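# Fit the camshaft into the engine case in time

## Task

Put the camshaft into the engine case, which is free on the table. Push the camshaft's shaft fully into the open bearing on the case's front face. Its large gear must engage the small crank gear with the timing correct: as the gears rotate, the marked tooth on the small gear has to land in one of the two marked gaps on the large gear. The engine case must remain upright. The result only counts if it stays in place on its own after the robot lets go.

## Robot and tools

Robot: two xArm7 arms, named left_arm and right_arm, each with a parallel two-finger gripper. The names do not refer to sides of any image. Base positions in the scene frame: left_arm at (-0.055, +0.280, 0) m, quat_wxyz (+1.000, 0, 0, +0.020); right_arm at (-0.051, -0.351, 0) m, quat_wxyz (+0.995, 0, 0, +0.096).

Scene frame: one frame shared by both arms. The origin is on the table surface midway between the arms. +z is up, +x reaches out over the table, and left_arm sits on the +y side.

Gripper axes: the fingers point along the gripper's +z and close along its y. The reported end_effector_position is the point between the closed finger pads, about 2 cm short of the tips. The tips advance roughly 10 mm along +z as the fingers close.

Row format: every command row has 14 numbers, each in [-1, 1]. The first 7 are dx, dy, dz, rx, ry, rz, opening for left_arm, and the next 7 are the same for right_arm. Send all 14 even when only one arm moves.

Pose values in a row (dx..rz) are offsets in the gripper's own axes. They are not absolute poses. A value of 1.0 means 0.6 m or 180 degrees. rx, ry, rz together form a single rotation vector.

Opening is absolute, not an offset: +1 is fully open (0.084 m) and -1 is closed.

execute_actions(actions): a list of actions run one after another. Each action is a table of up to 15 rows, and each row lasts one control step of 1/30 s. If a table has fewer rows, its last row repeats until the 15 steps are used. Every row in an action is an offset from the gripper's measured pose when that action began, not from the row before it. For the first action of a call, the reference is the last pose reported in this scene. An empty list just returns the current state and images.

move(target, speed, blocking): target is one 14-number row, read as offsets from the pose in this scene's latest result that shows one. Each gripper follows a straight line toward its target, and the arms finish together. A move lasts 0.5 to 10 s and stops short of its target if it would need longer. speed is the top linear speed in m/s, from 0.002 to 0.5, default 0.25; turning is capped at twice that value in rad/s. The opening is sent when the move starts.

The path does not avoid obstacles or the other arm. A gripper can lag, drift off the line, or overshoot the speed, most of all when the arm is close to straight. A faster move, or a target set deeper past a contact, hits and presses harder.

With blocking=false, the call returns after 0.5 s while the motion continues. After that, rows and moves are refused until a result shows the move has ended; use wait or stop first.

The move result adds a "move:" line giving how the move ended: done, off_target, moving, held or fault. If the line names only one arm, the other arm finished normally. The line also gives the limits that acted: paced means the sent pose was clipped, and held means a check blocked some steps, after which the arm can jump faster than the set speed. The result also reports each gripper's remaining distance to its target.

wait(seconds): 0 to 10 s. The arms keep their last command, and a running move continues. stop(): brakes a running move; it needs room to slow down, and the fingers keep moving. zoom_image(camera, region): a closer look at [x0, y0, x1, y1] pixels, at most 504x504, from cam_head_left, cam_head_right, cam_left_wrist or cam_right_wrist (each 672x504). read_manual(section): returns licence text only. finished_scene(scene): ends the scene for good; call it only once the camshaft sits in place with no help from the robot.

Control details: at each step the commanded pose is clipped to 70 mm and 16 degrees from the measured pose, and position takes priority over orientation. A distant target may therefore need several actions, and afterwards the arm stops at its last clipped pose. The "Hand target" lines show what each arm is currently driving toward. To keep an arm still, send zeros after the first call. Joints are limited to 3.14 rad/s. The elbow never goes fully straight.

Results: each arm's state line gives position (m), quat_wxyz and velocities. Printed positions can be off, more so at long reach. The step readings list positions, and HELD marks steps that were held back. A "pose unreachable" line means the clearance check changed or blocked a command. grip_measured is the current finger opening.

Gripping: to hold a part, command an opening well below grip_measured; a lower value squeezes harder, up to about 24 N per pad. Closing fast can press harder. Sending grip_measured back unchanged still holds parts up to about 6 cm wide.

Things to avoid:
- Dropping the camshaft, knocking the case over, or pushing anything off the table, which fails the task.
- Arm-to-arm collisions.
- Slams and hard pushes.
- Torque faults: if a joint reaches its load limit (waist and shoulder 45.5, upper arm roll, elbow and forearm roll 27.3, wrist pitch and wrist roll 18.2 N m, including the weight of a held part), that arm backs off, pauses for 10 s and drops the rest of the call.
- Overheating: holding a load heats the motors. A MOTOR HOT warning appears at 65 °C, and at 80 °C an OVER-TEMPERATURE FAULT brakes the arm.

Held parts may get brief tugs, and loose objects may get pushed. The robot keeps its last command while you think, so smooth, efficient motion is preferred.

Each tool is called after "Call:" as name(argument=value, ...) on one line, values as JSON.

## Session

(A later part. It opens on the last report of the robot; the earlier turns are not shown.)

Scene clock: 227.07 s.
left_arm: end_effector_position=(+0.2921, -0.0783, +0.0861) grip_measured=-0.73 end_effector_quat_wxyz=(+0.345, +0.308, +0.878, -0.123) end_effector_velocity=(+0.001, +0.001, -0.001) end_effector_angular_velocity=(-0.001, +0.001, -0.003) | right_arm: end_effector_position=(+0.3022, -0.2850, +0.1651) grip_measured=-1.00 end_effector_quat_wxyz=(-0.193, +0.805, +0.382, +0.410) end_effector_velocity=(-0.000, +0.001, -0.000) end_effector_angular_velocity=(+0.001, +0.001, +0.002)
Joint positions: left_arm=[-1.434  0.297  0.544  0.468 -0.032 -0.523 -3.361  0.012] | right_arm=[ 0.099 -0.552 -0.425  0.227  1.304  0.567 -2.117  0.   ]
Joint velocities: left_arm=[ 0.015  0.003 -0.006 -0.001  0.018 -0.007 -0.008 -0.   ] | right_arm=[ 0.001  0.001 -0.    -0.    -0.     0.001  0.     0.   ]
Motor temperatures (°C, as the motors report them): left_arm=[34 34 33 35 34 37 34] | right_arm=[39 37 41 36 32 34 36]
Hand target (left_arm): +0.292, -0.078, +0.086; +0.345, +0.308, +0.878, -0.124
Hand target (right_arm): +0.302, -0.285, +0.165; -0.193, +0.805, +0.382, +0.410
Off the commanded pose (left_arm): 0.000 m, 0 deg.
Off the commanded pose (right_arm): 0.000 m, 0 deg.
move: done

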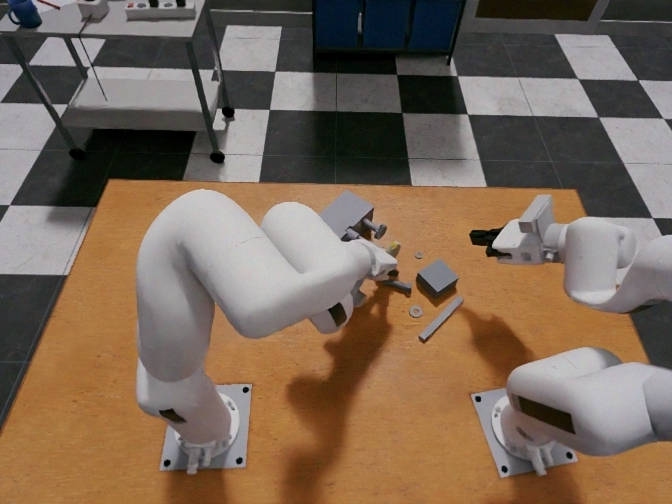

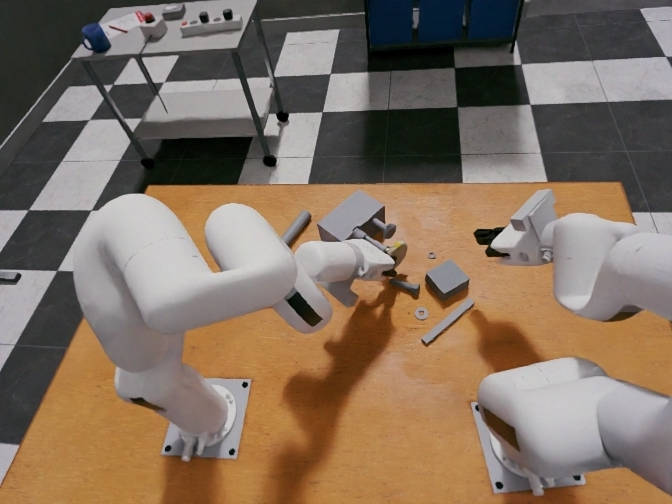

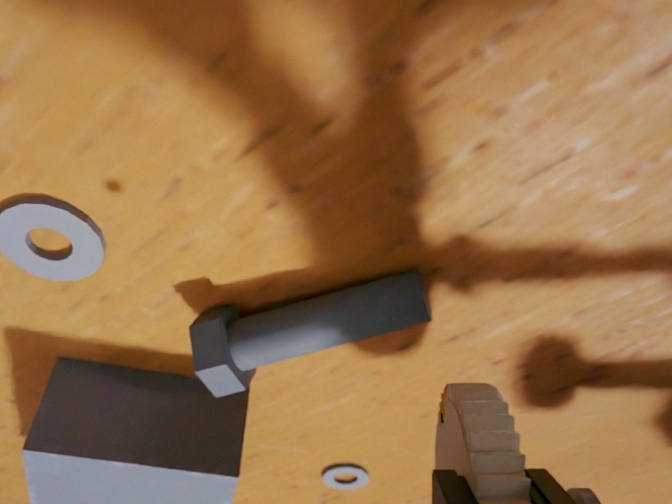

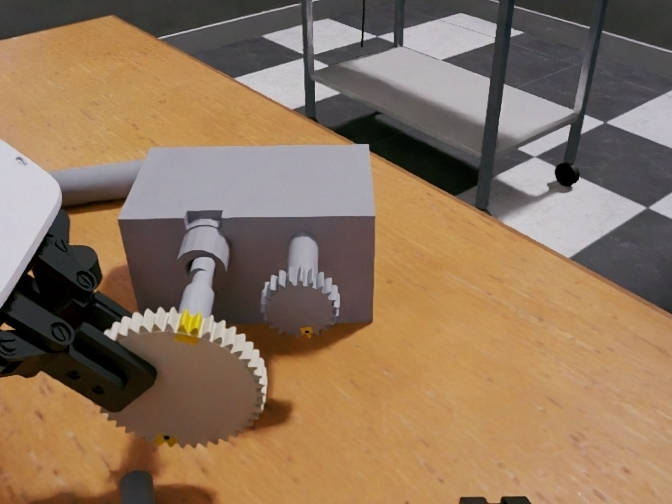

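Call:
move(target=[0.0065,0,0.003,0,0,0,-1, 0,0,0,0,0,0,-1], speed=0.015)

Call:
move(target=[0,0.012,0,0,0,0,-1, 0,0,0,0,0,0,-1], speed=0.01)

Call:
zoom_image(camera="cam_right_wrist", region=[100,190,340,370])

Scene clock: 239.13 s.
left_arm: end_effector_position=(+0.2909, -0.0773, +0.0823) grip_measured=-0.73 end_effector_quat_wxyz=(+0.345, +0.308, +0.878, -0.123) end_effector_velocity=(-0.001, +0.000, -0.002) end_effector_angular_velocity=(-0.001, -0.001, +0.000) | right_arm: end_effector_position=(+0.3022, -0.2850, +0.1651) grip_measured=-1.00 end_effector_quat_wxyz=(-0.193, +0.805, +0.382, +0.410) end_effector_velocity=(-0.000, +0.001, +0.000) end_effector_angular_velocity=(+0.001, -0.000, +0.002)
Joint positions: left_arm=[-1.428  0.31   0.538  0.466 -0.027 -0.537 -3.37   0.012] | right_arm=[ 0.099 -0.552 -0.425  0.227  1.304  0.567 -2.117  0.   ]
Joint velocities: left_arm=[ 0.003  0.009 -0.004 -0.001  0.002 -0.01  -0.006 -0.   ] | right_arm=[ 0.001 -0.     0.     0.    -0.     0.001 -0.     0.   ]
Motor temperatures (°C, as the motors report them): left_arm=[34 34 33 35 34 37 34] | right_arm=[39 37 41 36 32 34 36]
Hand target (left_arm): +0.291, -0.077, +0.082; +0.345, +0.308, +0.878, -0.123
Hand target (right_arm): +0.302, -0.285, +0.165; -0.193, +0.805, +0.382, +0.410
Off the commanded pose (left_arm): 0.000 m, 0 deg.
Off the commanded pose (right_arm): 0.000 m, 0 deg.
move: done

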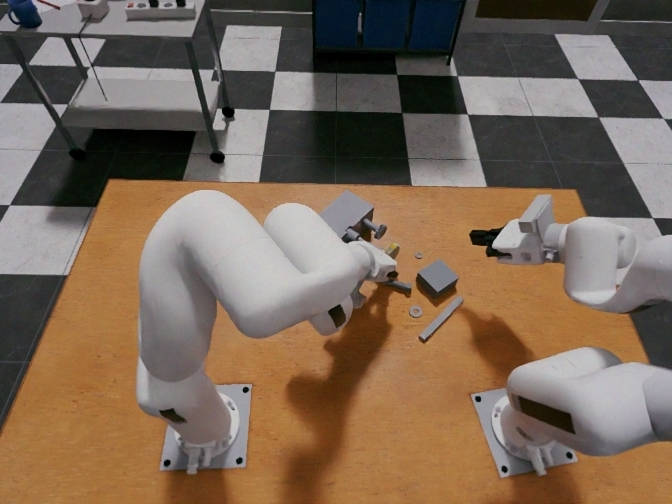

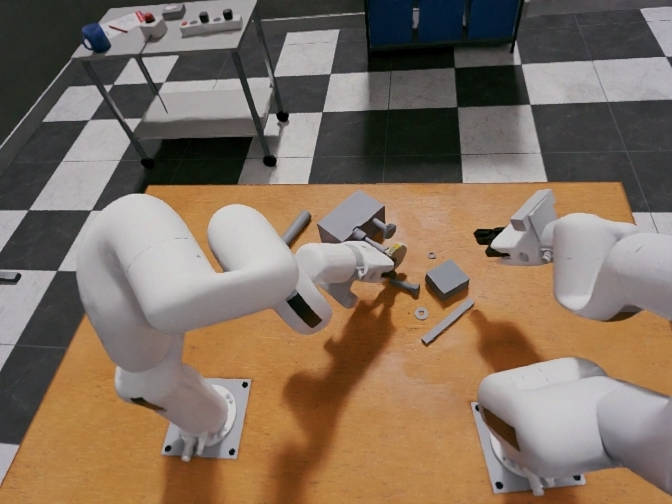

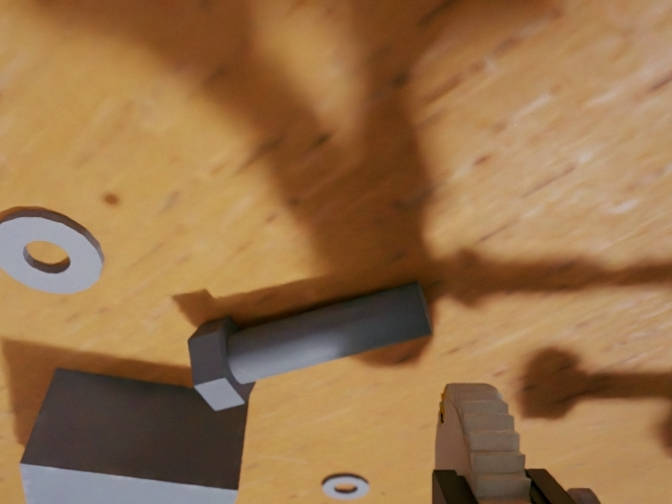

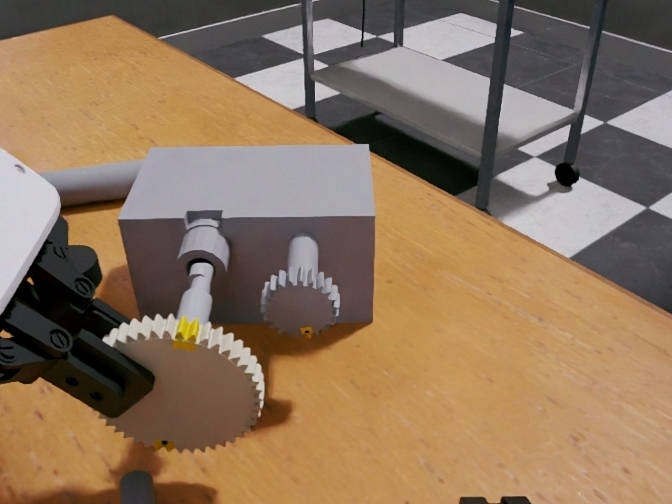

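Scene clock: 240.07 s.
left_arm: end_effector_position=(+0.2944, -0.0724, +0.0819) grip_measured=-0.73 end_effector_quat_wxyz=(+0.345, +0.309, +0.878, -0.123) end_effector_velocity=(+0.001, +0.003, -0.001) end_effector_angular_velocity=(+0.002, +0.002, -0.002) | right_arm: end_effector_position=(+0.3022, -0.2850, +0.1651) grip_measured=-1.00 end_effector_quat_wxyz=(-0.193, +0.805, +0.382, +0.410) end_effector_velocity=(+0.000, -0.000, +0.000) end_effector_angular_velocity=(-0.000, -0.000, -0.001)
Joint positions: left_arm=[-1.4    0.307  0.535  0.462  0.006 -0.542 -3.377  0.012] | right_arm=[ 0.099 -0.552 -0.425  0.227  1.304  0.567 -2.117  0.   ]
Joint velocities: left_arm=[ 0.015 -0.    -0.002 -0.002  0.018 -0.002 -0.005 -0.   ] | right_arm=[-0.  0. -0.  0.  0. -0.  0.  0.]
Motor temperatures (°C, as the motors report them): left_arm=[34 34 33 35 34 37 34] | right_arm=[39 37 41 36 32 34 36]
Hand target (left_arm): +0.295, -0.072, +0.082; +0.345, +0.308, +0.878, -0.123
Hand target (right_arm): +0.302, -0.285, +0.165; -0.193, +0.805, +0.382, +0.410
Off the commanded pose (left_arm): 0.001 m, 0 deg.
Off the commanded pose (right_arm): 0.000 m, 0 deg.
move: done

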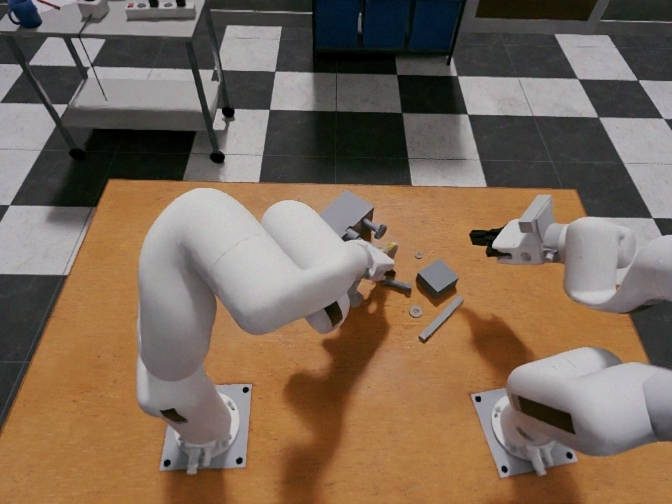

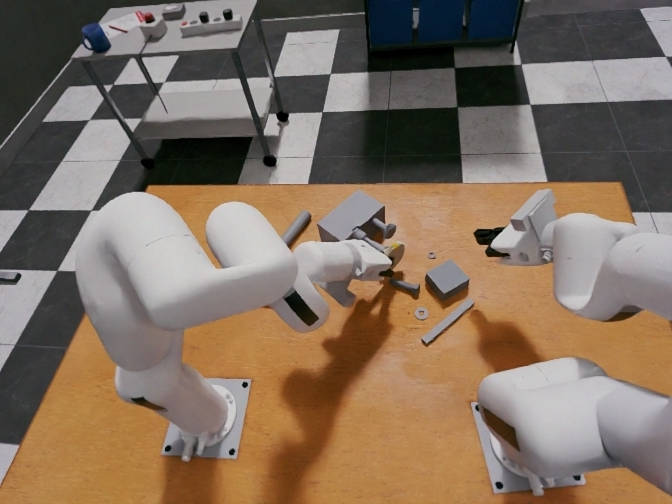

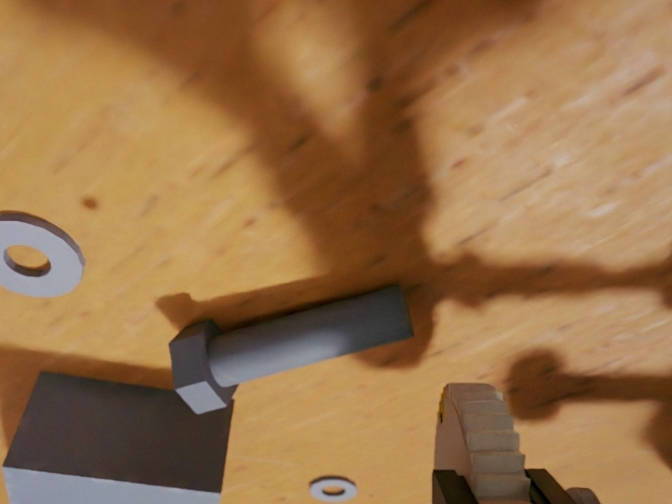

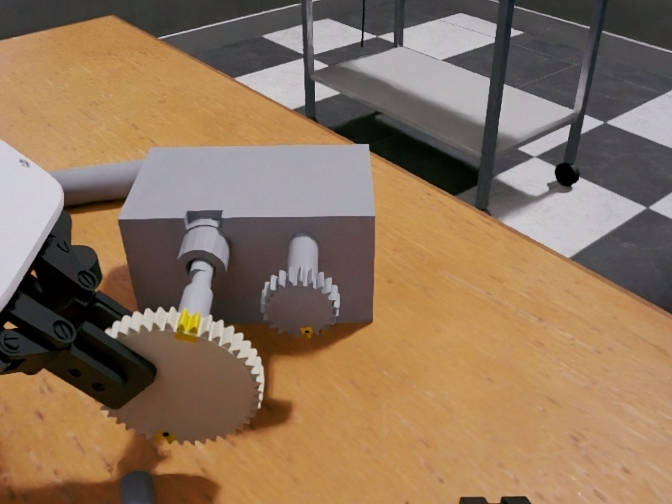

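Region (100, 190, 340, 370) of cam_right_wrist's 672x504 image, scaled by 2.100, with more detail than that image has; it fills the top 378 rows of this view, and the rest is white.

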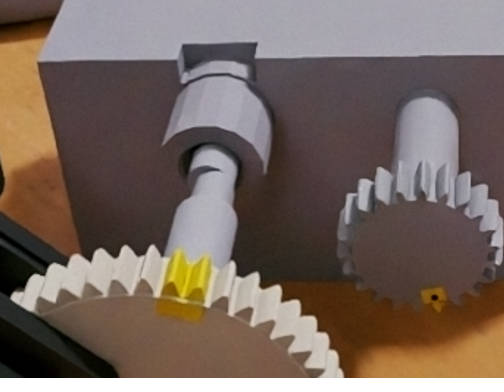

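Entering. Continue 25 mm.

Call:
move(target=[0.001,0.042,0,0,0,0,-1, 0,0,0,0,0,0,-1], speed=0.01)

Scene clock: 246.00 s.
left_arm: end_effector_position=(+0.3096, -0.0530, +0.0815) grip_measured=-0.73 end_effector_quat_wxyz=(+0.345, +0.309, +0.878, -0.124) end_effector_velocity=(+0.002, +0.002, +0.000) end_effector_angular_velocity=(-0.001, -0.000, -0.000) | right_arm: end_effector_position=(+0.3022, -0.2850, +0.1651) grip_measured=-1.00 end_effector_quat_wxyz=(-0.193, +0.805, +0.382, +0.410) end_effector_velocity=(-0.000, +0.000, +0.000) end_effector_angular_velocity=(+0.001, -0.000, +0.000)
Joint positions: left_arm=[-1.297  0.302  0.53   0.454  0.125 -0.563 -3.404  0.012] | right_arm=[ 0.099 -0.552 -0.425  0.227  1.304  0.567 -2.117  0.   ]
Joint velocities: left_arm=[ 0.015 -0.001 -0.001  0.     0.018 -0.003 -0.005 -0.   ] | right_arm=[-0.    -0.001 -0.    -0.    -0.     0.001 -0.     0.   ]
Motor temperatures (°C, as the motors report them): left_arm=[34 34 33 35 34 37 34] | right_arm=[39 37 41 36 32 34 36]
Hand target (left_arm): +0.310, -0.053, +0.081; +0.345, +0.309, +0.878, -0.124
Hand target (right_arm): +0.302, -0.285, +0.165; -0.193, +0.805, +0.382, +0.410
Off the commanded pose (left_arm): 0.000 m, 0 deg.
Off the commanded pose (right_arm): 0.000 m, 0 deg.
move: done

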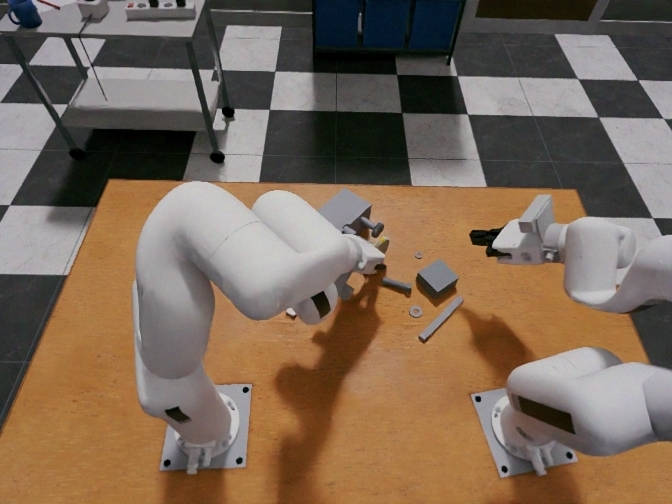

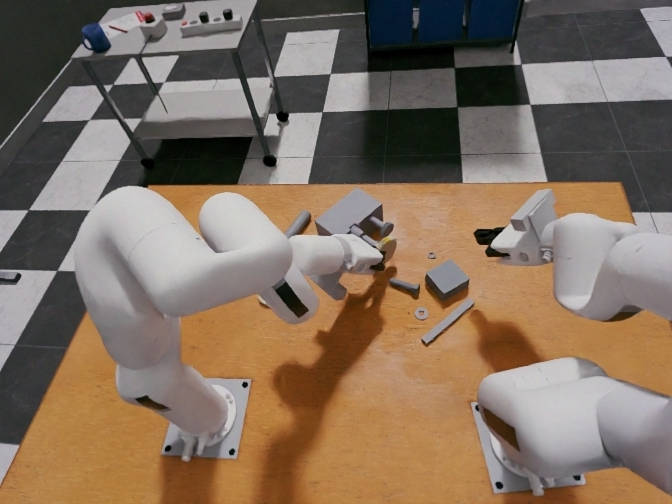

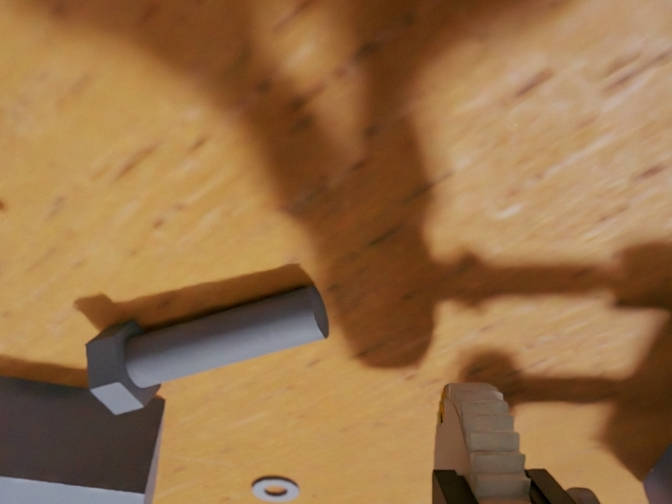

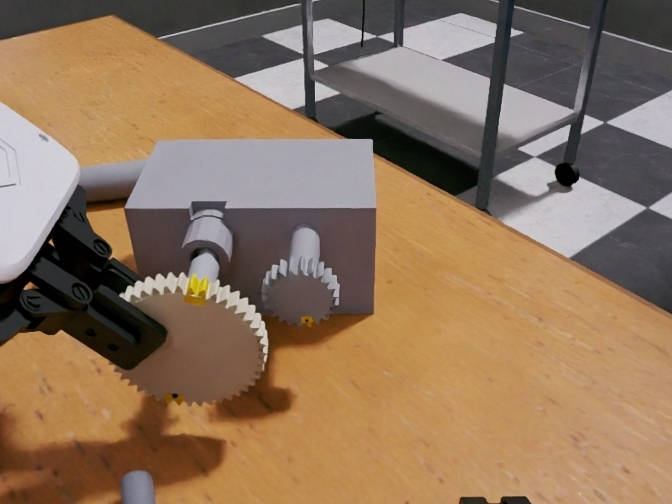

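Case slid a bit; loosen and push.

Call:
move(target=[0,0.03,0,0,0,0,-0.6, 0,0,0,0,0,0,-1], speed=0.01)

Call:
zoom_image(camera="cam_right_wrist", region=[80,170,400,410])

Scene clock: 254.00 s.
left_arm: end_effector_position=(+0.3207, -0.0392, +0.0813) grip_measured=-0.62 end_effector_quat_wxyz=(+0.345, +0.309, +0.878, -0.124) end_effector_velocity=(+0.003, +0.003, +0.000) end_effector_angular_velocity=(-0.002, -0.000, +0.002) | right_arm: end_effector_position=(+0.3022, -0.2850, +0.1651) grip_measured=-1.00 end_effector_quat_wxyz=(-0.193, +0.805, +0.382, +0.410) end_effector_velocity=(+0.000, -0.000, -0.000) end_effector_angular_velocity=(-0.001, -0.000, -0.001)
Joint positions: left_arm=[-1.223  0.301  0.528  0.454  0.211 -0.574 -3.424  0.017] | right_arm=[ 0.099 -0.552 -0.425  0.227  1.304  0.567 -2.117  0.   ]
Joint velocities: left_arm=[ 0.016 -0.    -0.001  0.001  0.016 -0.002 -0.005  0.   ] | right_arm=[-0.     0.     0.     0.    -0.    -0.001  0.     0.   ]
Motor temperatures (°C, as the motors report them): left_arm=[34 34 33 35 34 37 34] | right_arm=[39 37 41 36 32 34 36]
Hand target (left_arm): +0.321, -0.039, +0.081; +0.345, +0.309, +0.878, -0.124
Hand target (right_arm): +0.302, -0.285, +0.165; -0.193, +0.805, +0.382, +0.410
Off the commanded pose (left_arm): 0.000 m, 0 deg.
Off the commanded pose (right_arm): 0.000 m, 0 deg.
move: done

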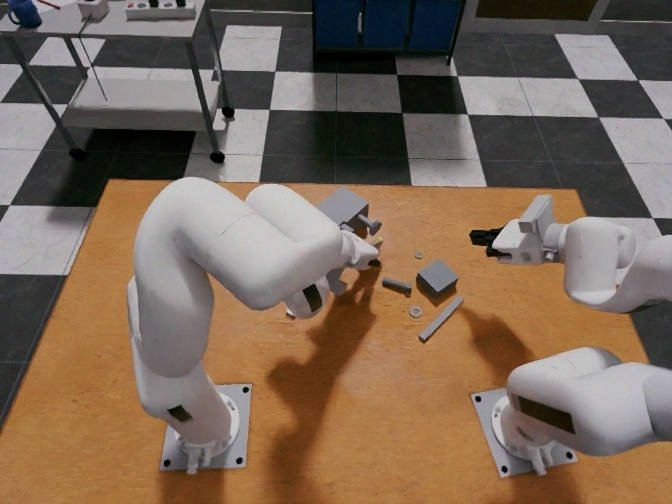

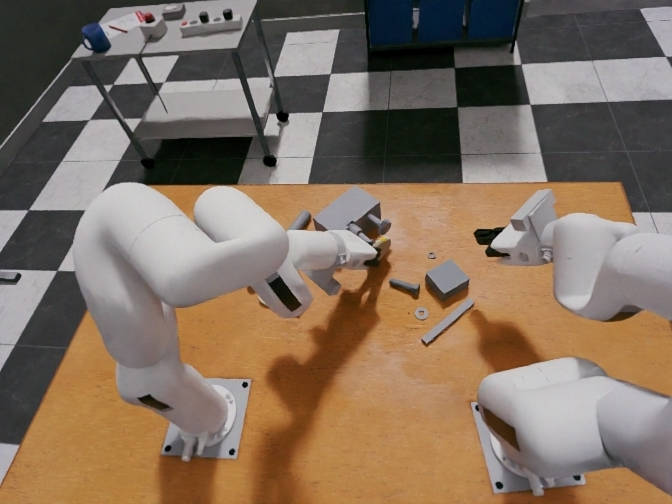

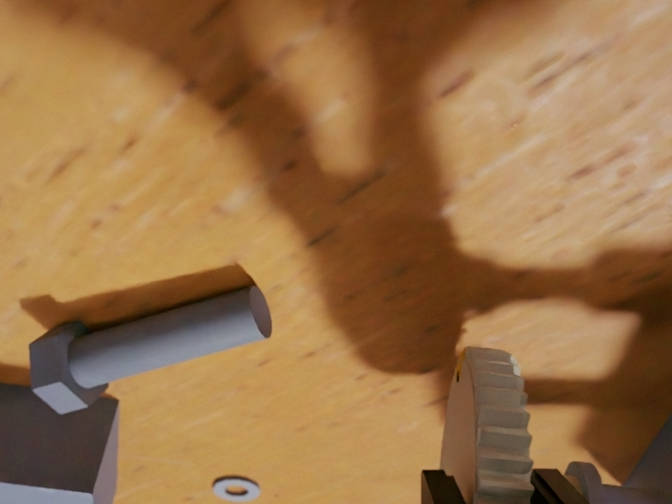

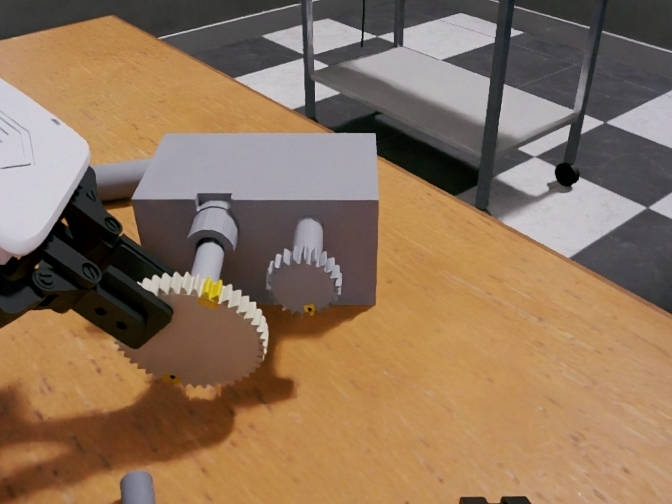

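Region (80, 170, 400, 410) of cam_right_wrist's 672x504 image, scaled by 1.575, with more detail than that image has; it fills the top 378 rows of this view, and the rest is white.

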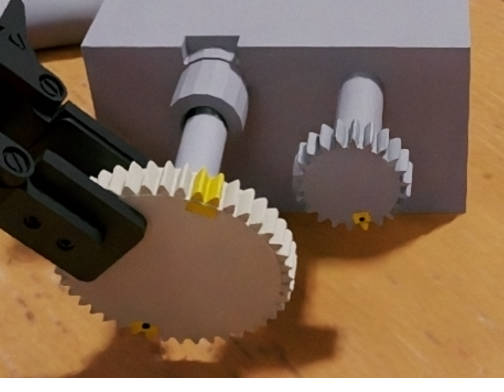

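Call:
move(target=[-0.007,-0.003,-0.007,0,0,0,-1, 0,0,0,0,0,0,-1], speed=0.01)

Call:
zoom_image(camera="cam_right_wrist", region=[140,170,300,290])

Scene clock: 267.77 s.
left_arm: end_effector_position=(+0.3200, -0.0403, +0.0869) grip_measured=-0.72 end_effector_quat_wxyz=(+0.345, +0.308, +0.878, -0.123) end_effector_velocity=(+0.000, +0.001, +0.001) end_effector_angular_velocity=(+0.002, +0.000, +0.002) | right_arm: end_effector_position=(+0.3022, -0.2850, +0.1651) grip_measured=-1.00 end_effector_quat_wxyz=(-0.193, +0.805, +0.382, +0.410) end_effector_velocity=(-0.000, +0.000, -0.000) end_effector_angular_velocity=(+0.000, +0.000, +0.001)
Joint positions: left_arm=[-1.239  0.277  0.536  0.451  0.198 -0.552 -3.411  0.012] | right_arm=[ 0.099 -0.552 -0.425  0.227  1.304  0.567 -2.117  0.   ]
Joint velocities: left_arm=[-0.005 -0.006  0.005 -0.002 -0.006  0.007  0.006  0.   ] | right_arm=[ 0.001  0.    -0.     0.     0.     0.     0.     0.   ]
Motor temperatures (°C, as the motors report them): left_arm=[34 34 33 35 34 37 34] | right_arm=[39 37 41 36 32 34 36]
Hand target (left_arm): +0.320, -0.041, +0.087; +0.345, +0.309, +0.878, -0.124
Hand target (right_arm): +0.302, -0.285, +0.165; -0.193, +0.805, +0.382, +0.410
Off the commanded pose (left_arm): 0.001 m, 0 deg.
Off the commanded pose (right_arm): 0.000 m, 0 deg.
move: done

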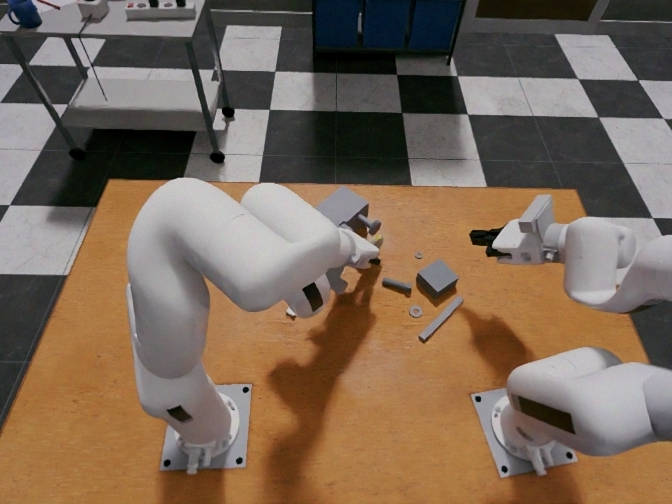

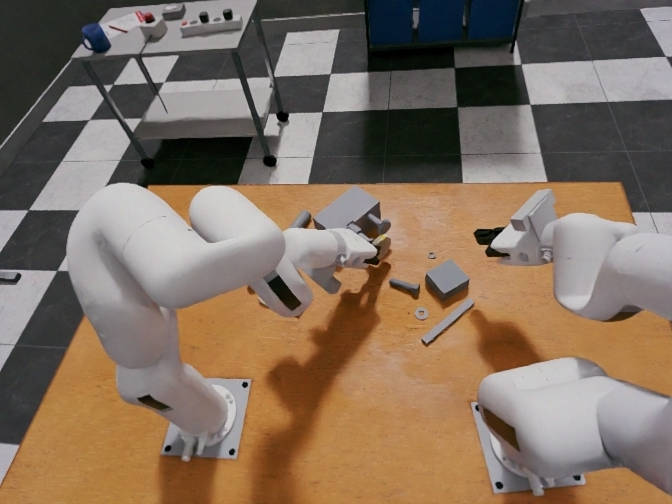

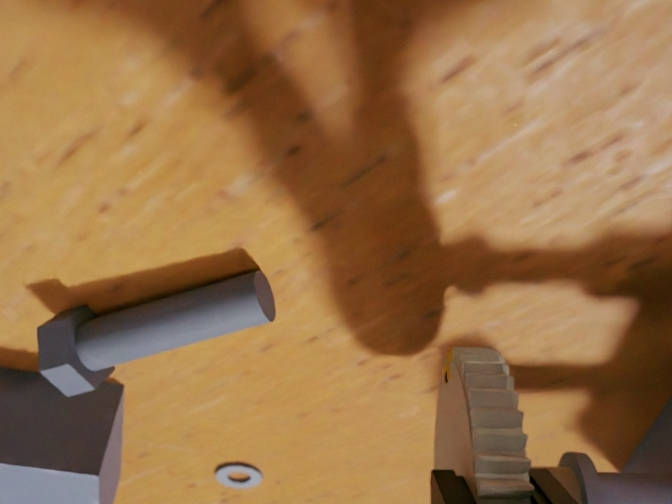

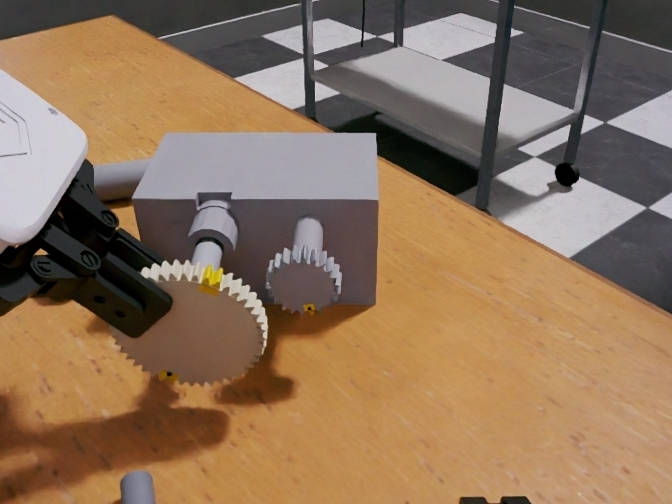

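Region (140, 170, 300, 290) of cam_right_wrist's 672x504 image, scaled by 3.150, with more detail than that image has; it fills the top 378 rows of this view, and the rest is white.

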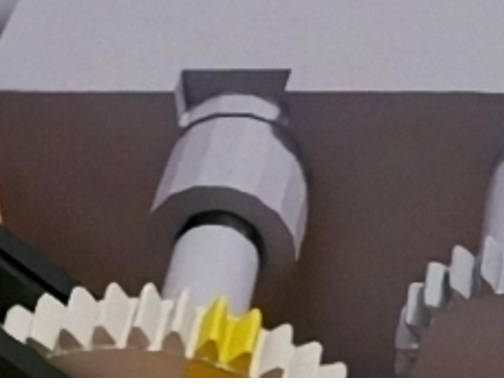

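Call:
move(target=[-0.0035,0,-0.001,0,0,0,-1, 0,0,0,0,0,0,-1], speed=0.01)

Call:
move(target=[0,0.015,0,0,0,0,-1, 0,0,0,0,0,0,-1], speed=0.008)

Call:
zoom_image(camera="cam_right_wrist", region=[140,170,300,290])

Scene clock: 276.40 s.
left_arm: end_effector_position=(+0.3207, -0.0408, +0.0884) grip_measured=-0.73 end_effector_quat_wxyz=(+0.344, +0.308, +0.878, -0.123) end_effector_velocity=(+0.001, -0.001, +0.002) end_effector_angular_velocity=(-0.001, -0.001, -0.002) | right_arm: end_effector_position=(+0.3022, -0.2850, +0.1651) grip_measured=-1.00 end_effector_quat_wxyz=(-0.193, +0.805, +0.382, +0.410) end_effector_velocity=(-0.000, -0.000, -0.000) end_effector_angular_velocity=(-0.000, +0.001, -0.000)
Joint positions: left_arm=[-1.239  0.271  0.537  0.453  0.199 -0.544 -3.41   0.012] | right_arm=[ 0.099 -0.552 -0.425  0.227  1.304  0.567 -2.117  0.   ]
Joint velocities: left_arm=[ 0.001 -0.005  0.     0.002  0.002  0.005  0.001 -0.   ] | right_arm=[-0.     0.002 -0.     0.    -0.     0.     0.     0.   ]
Motor temperatures (°C, as the motors report them): left_arm=[34 34 33 34 34 37 34] | right_arm=[39 37 41 36 32 34 36]
Hand target (left_arm): +0.321, -0.041, +0.089; +0.345, +0.308, +0.878, -0.123
Hand target (right_arm): +0.302, -0.285, +0.165; -0.193, +0.805, +0.382, +0.410
Off the commanded pose (left_arm): 0.000 m, 0 deg.
Off the commanded pose (right_arm): 0.000 m, 0 deg.
move: done

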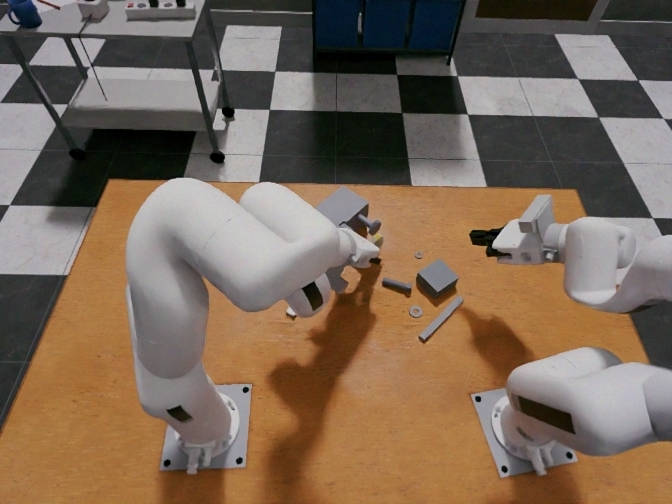

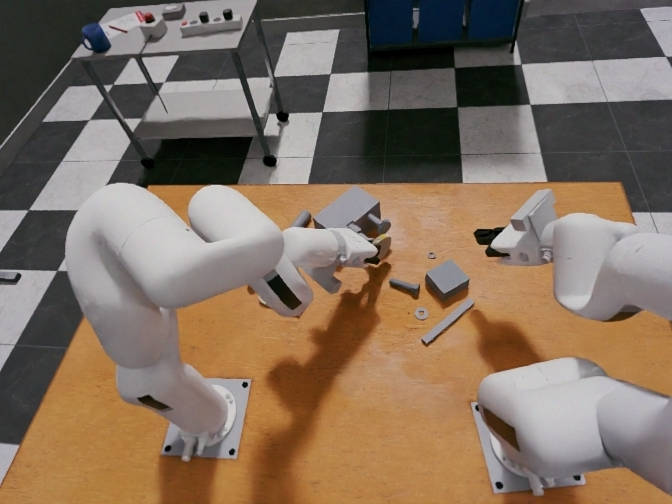

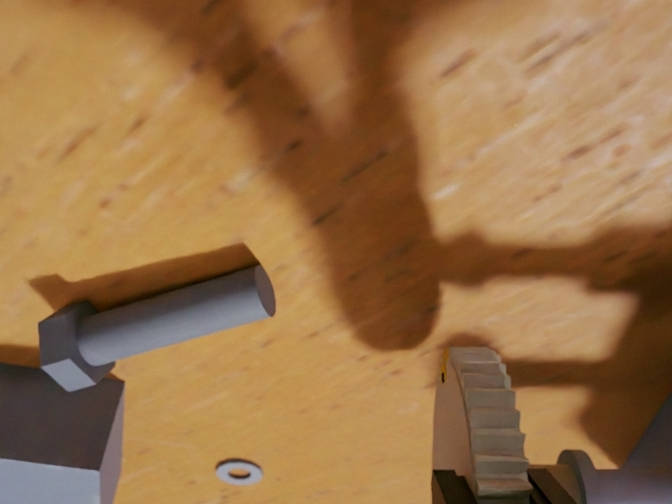

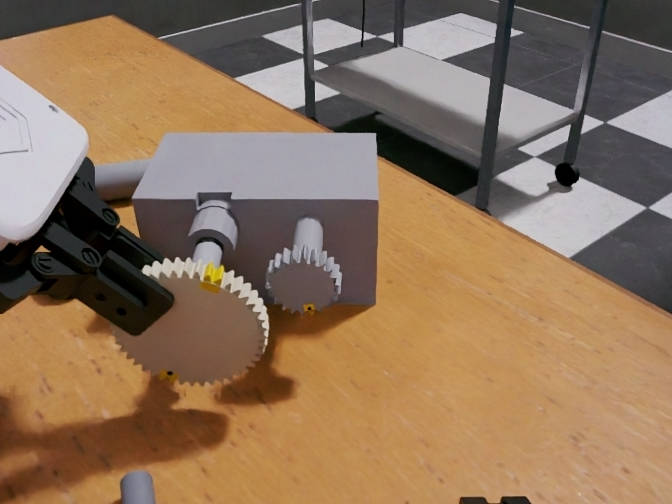

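Scene clock: 277.73 s.
left_arm: end_effector_position=(+0.3255, -0.0349, +0.0886) grip_measured=-0.73 end_effector_quat_wxyz=(+0.344, +0.309, +0.878, -0.124) end_effector_velocity=(+0.000, +0.001, -0.001) end_effector_angular_velocity=(+0.001, +0.002, -0.003) | right_arm: end_effector_position=(+0.3022, -0.2850, +0.1651) grip_measured=-1.00 end_effector_quat_wxyz=(-0.193, +0.805, +0.382, +0.410) end_effector_velocity=(+0.000, -0.000, +0.000) end_effector_angular_velocity=(-0.001, -0.000, -0.001)
Joint positions: left_arm=[-1.202  0.271  0.534  0.455  0.244 -0.55  -3.422  0.012] | right_arm=[ 0.099 -0.552 -0.425  0.227  1.304  0.567 -2.117  0.   ]
Joint velocities: left_arm=[ 0.012  0.    -0.004  0.     0.015 -0.001 -0.005  0.   ] | right_arm=[-0.001 -0.     0.     0.    -0.    -0.001 -0.     0.   ]
Motor temperatures (°C, as the motors report them): left_arm=[34 34 33 34 34 37 34] | right_arm=[39 37 41 36 32 34 36]
Hand target (left_arm): +0.326, -0.034, +0.088; +0.344, +0.308, +0.878, -0.123
Hand target (right_arm): +0.302, -0.285, +0.165; -0.193, +0.805, +0.382, +0.410
Off the commanded pose (left_arm): 0.001 m, 0 deg.
Off the commanded pose (right_arm): 0.000 m, 0 deg.
move: done

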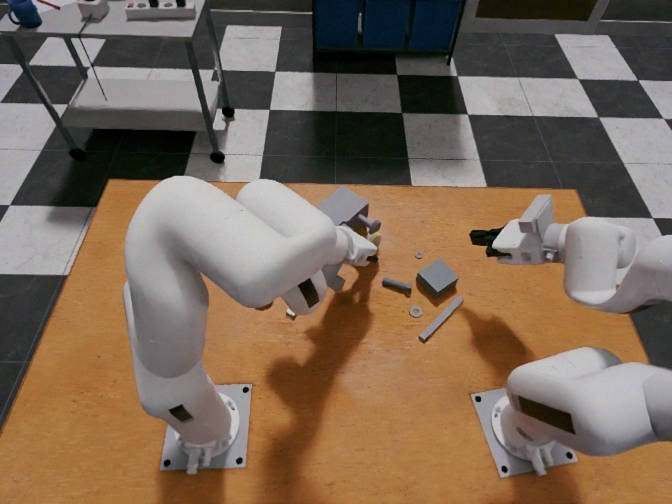

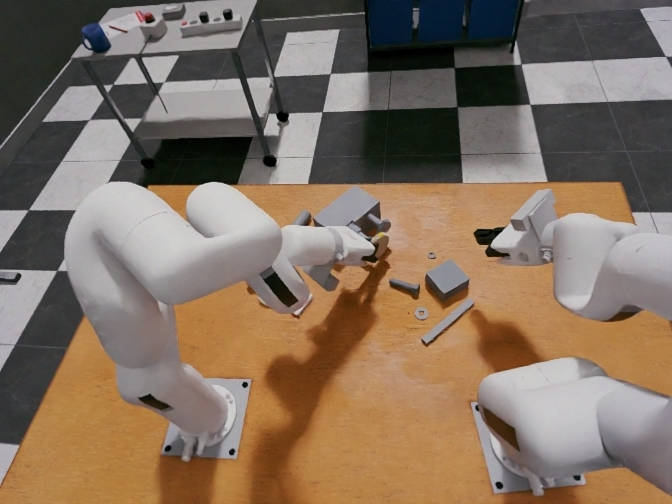

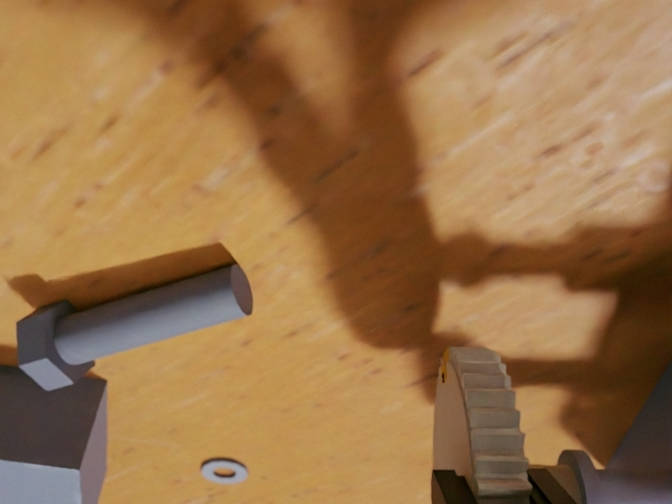

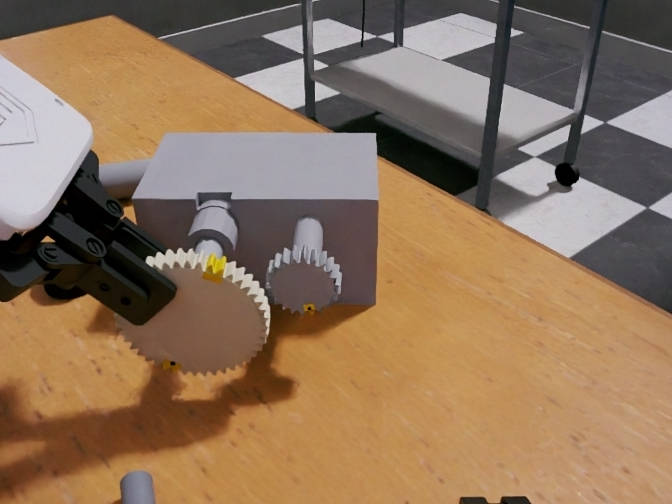

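Region (140, 170, 300, 290) of cam_right_wrist's 672x504 image, scaled by 3.150, with more detail than that image has; it fills the top 378 rows of this view, and the rest is white.

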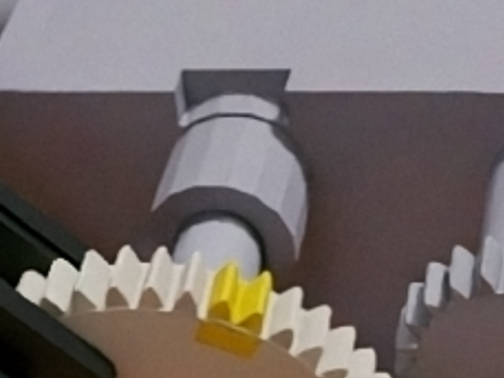

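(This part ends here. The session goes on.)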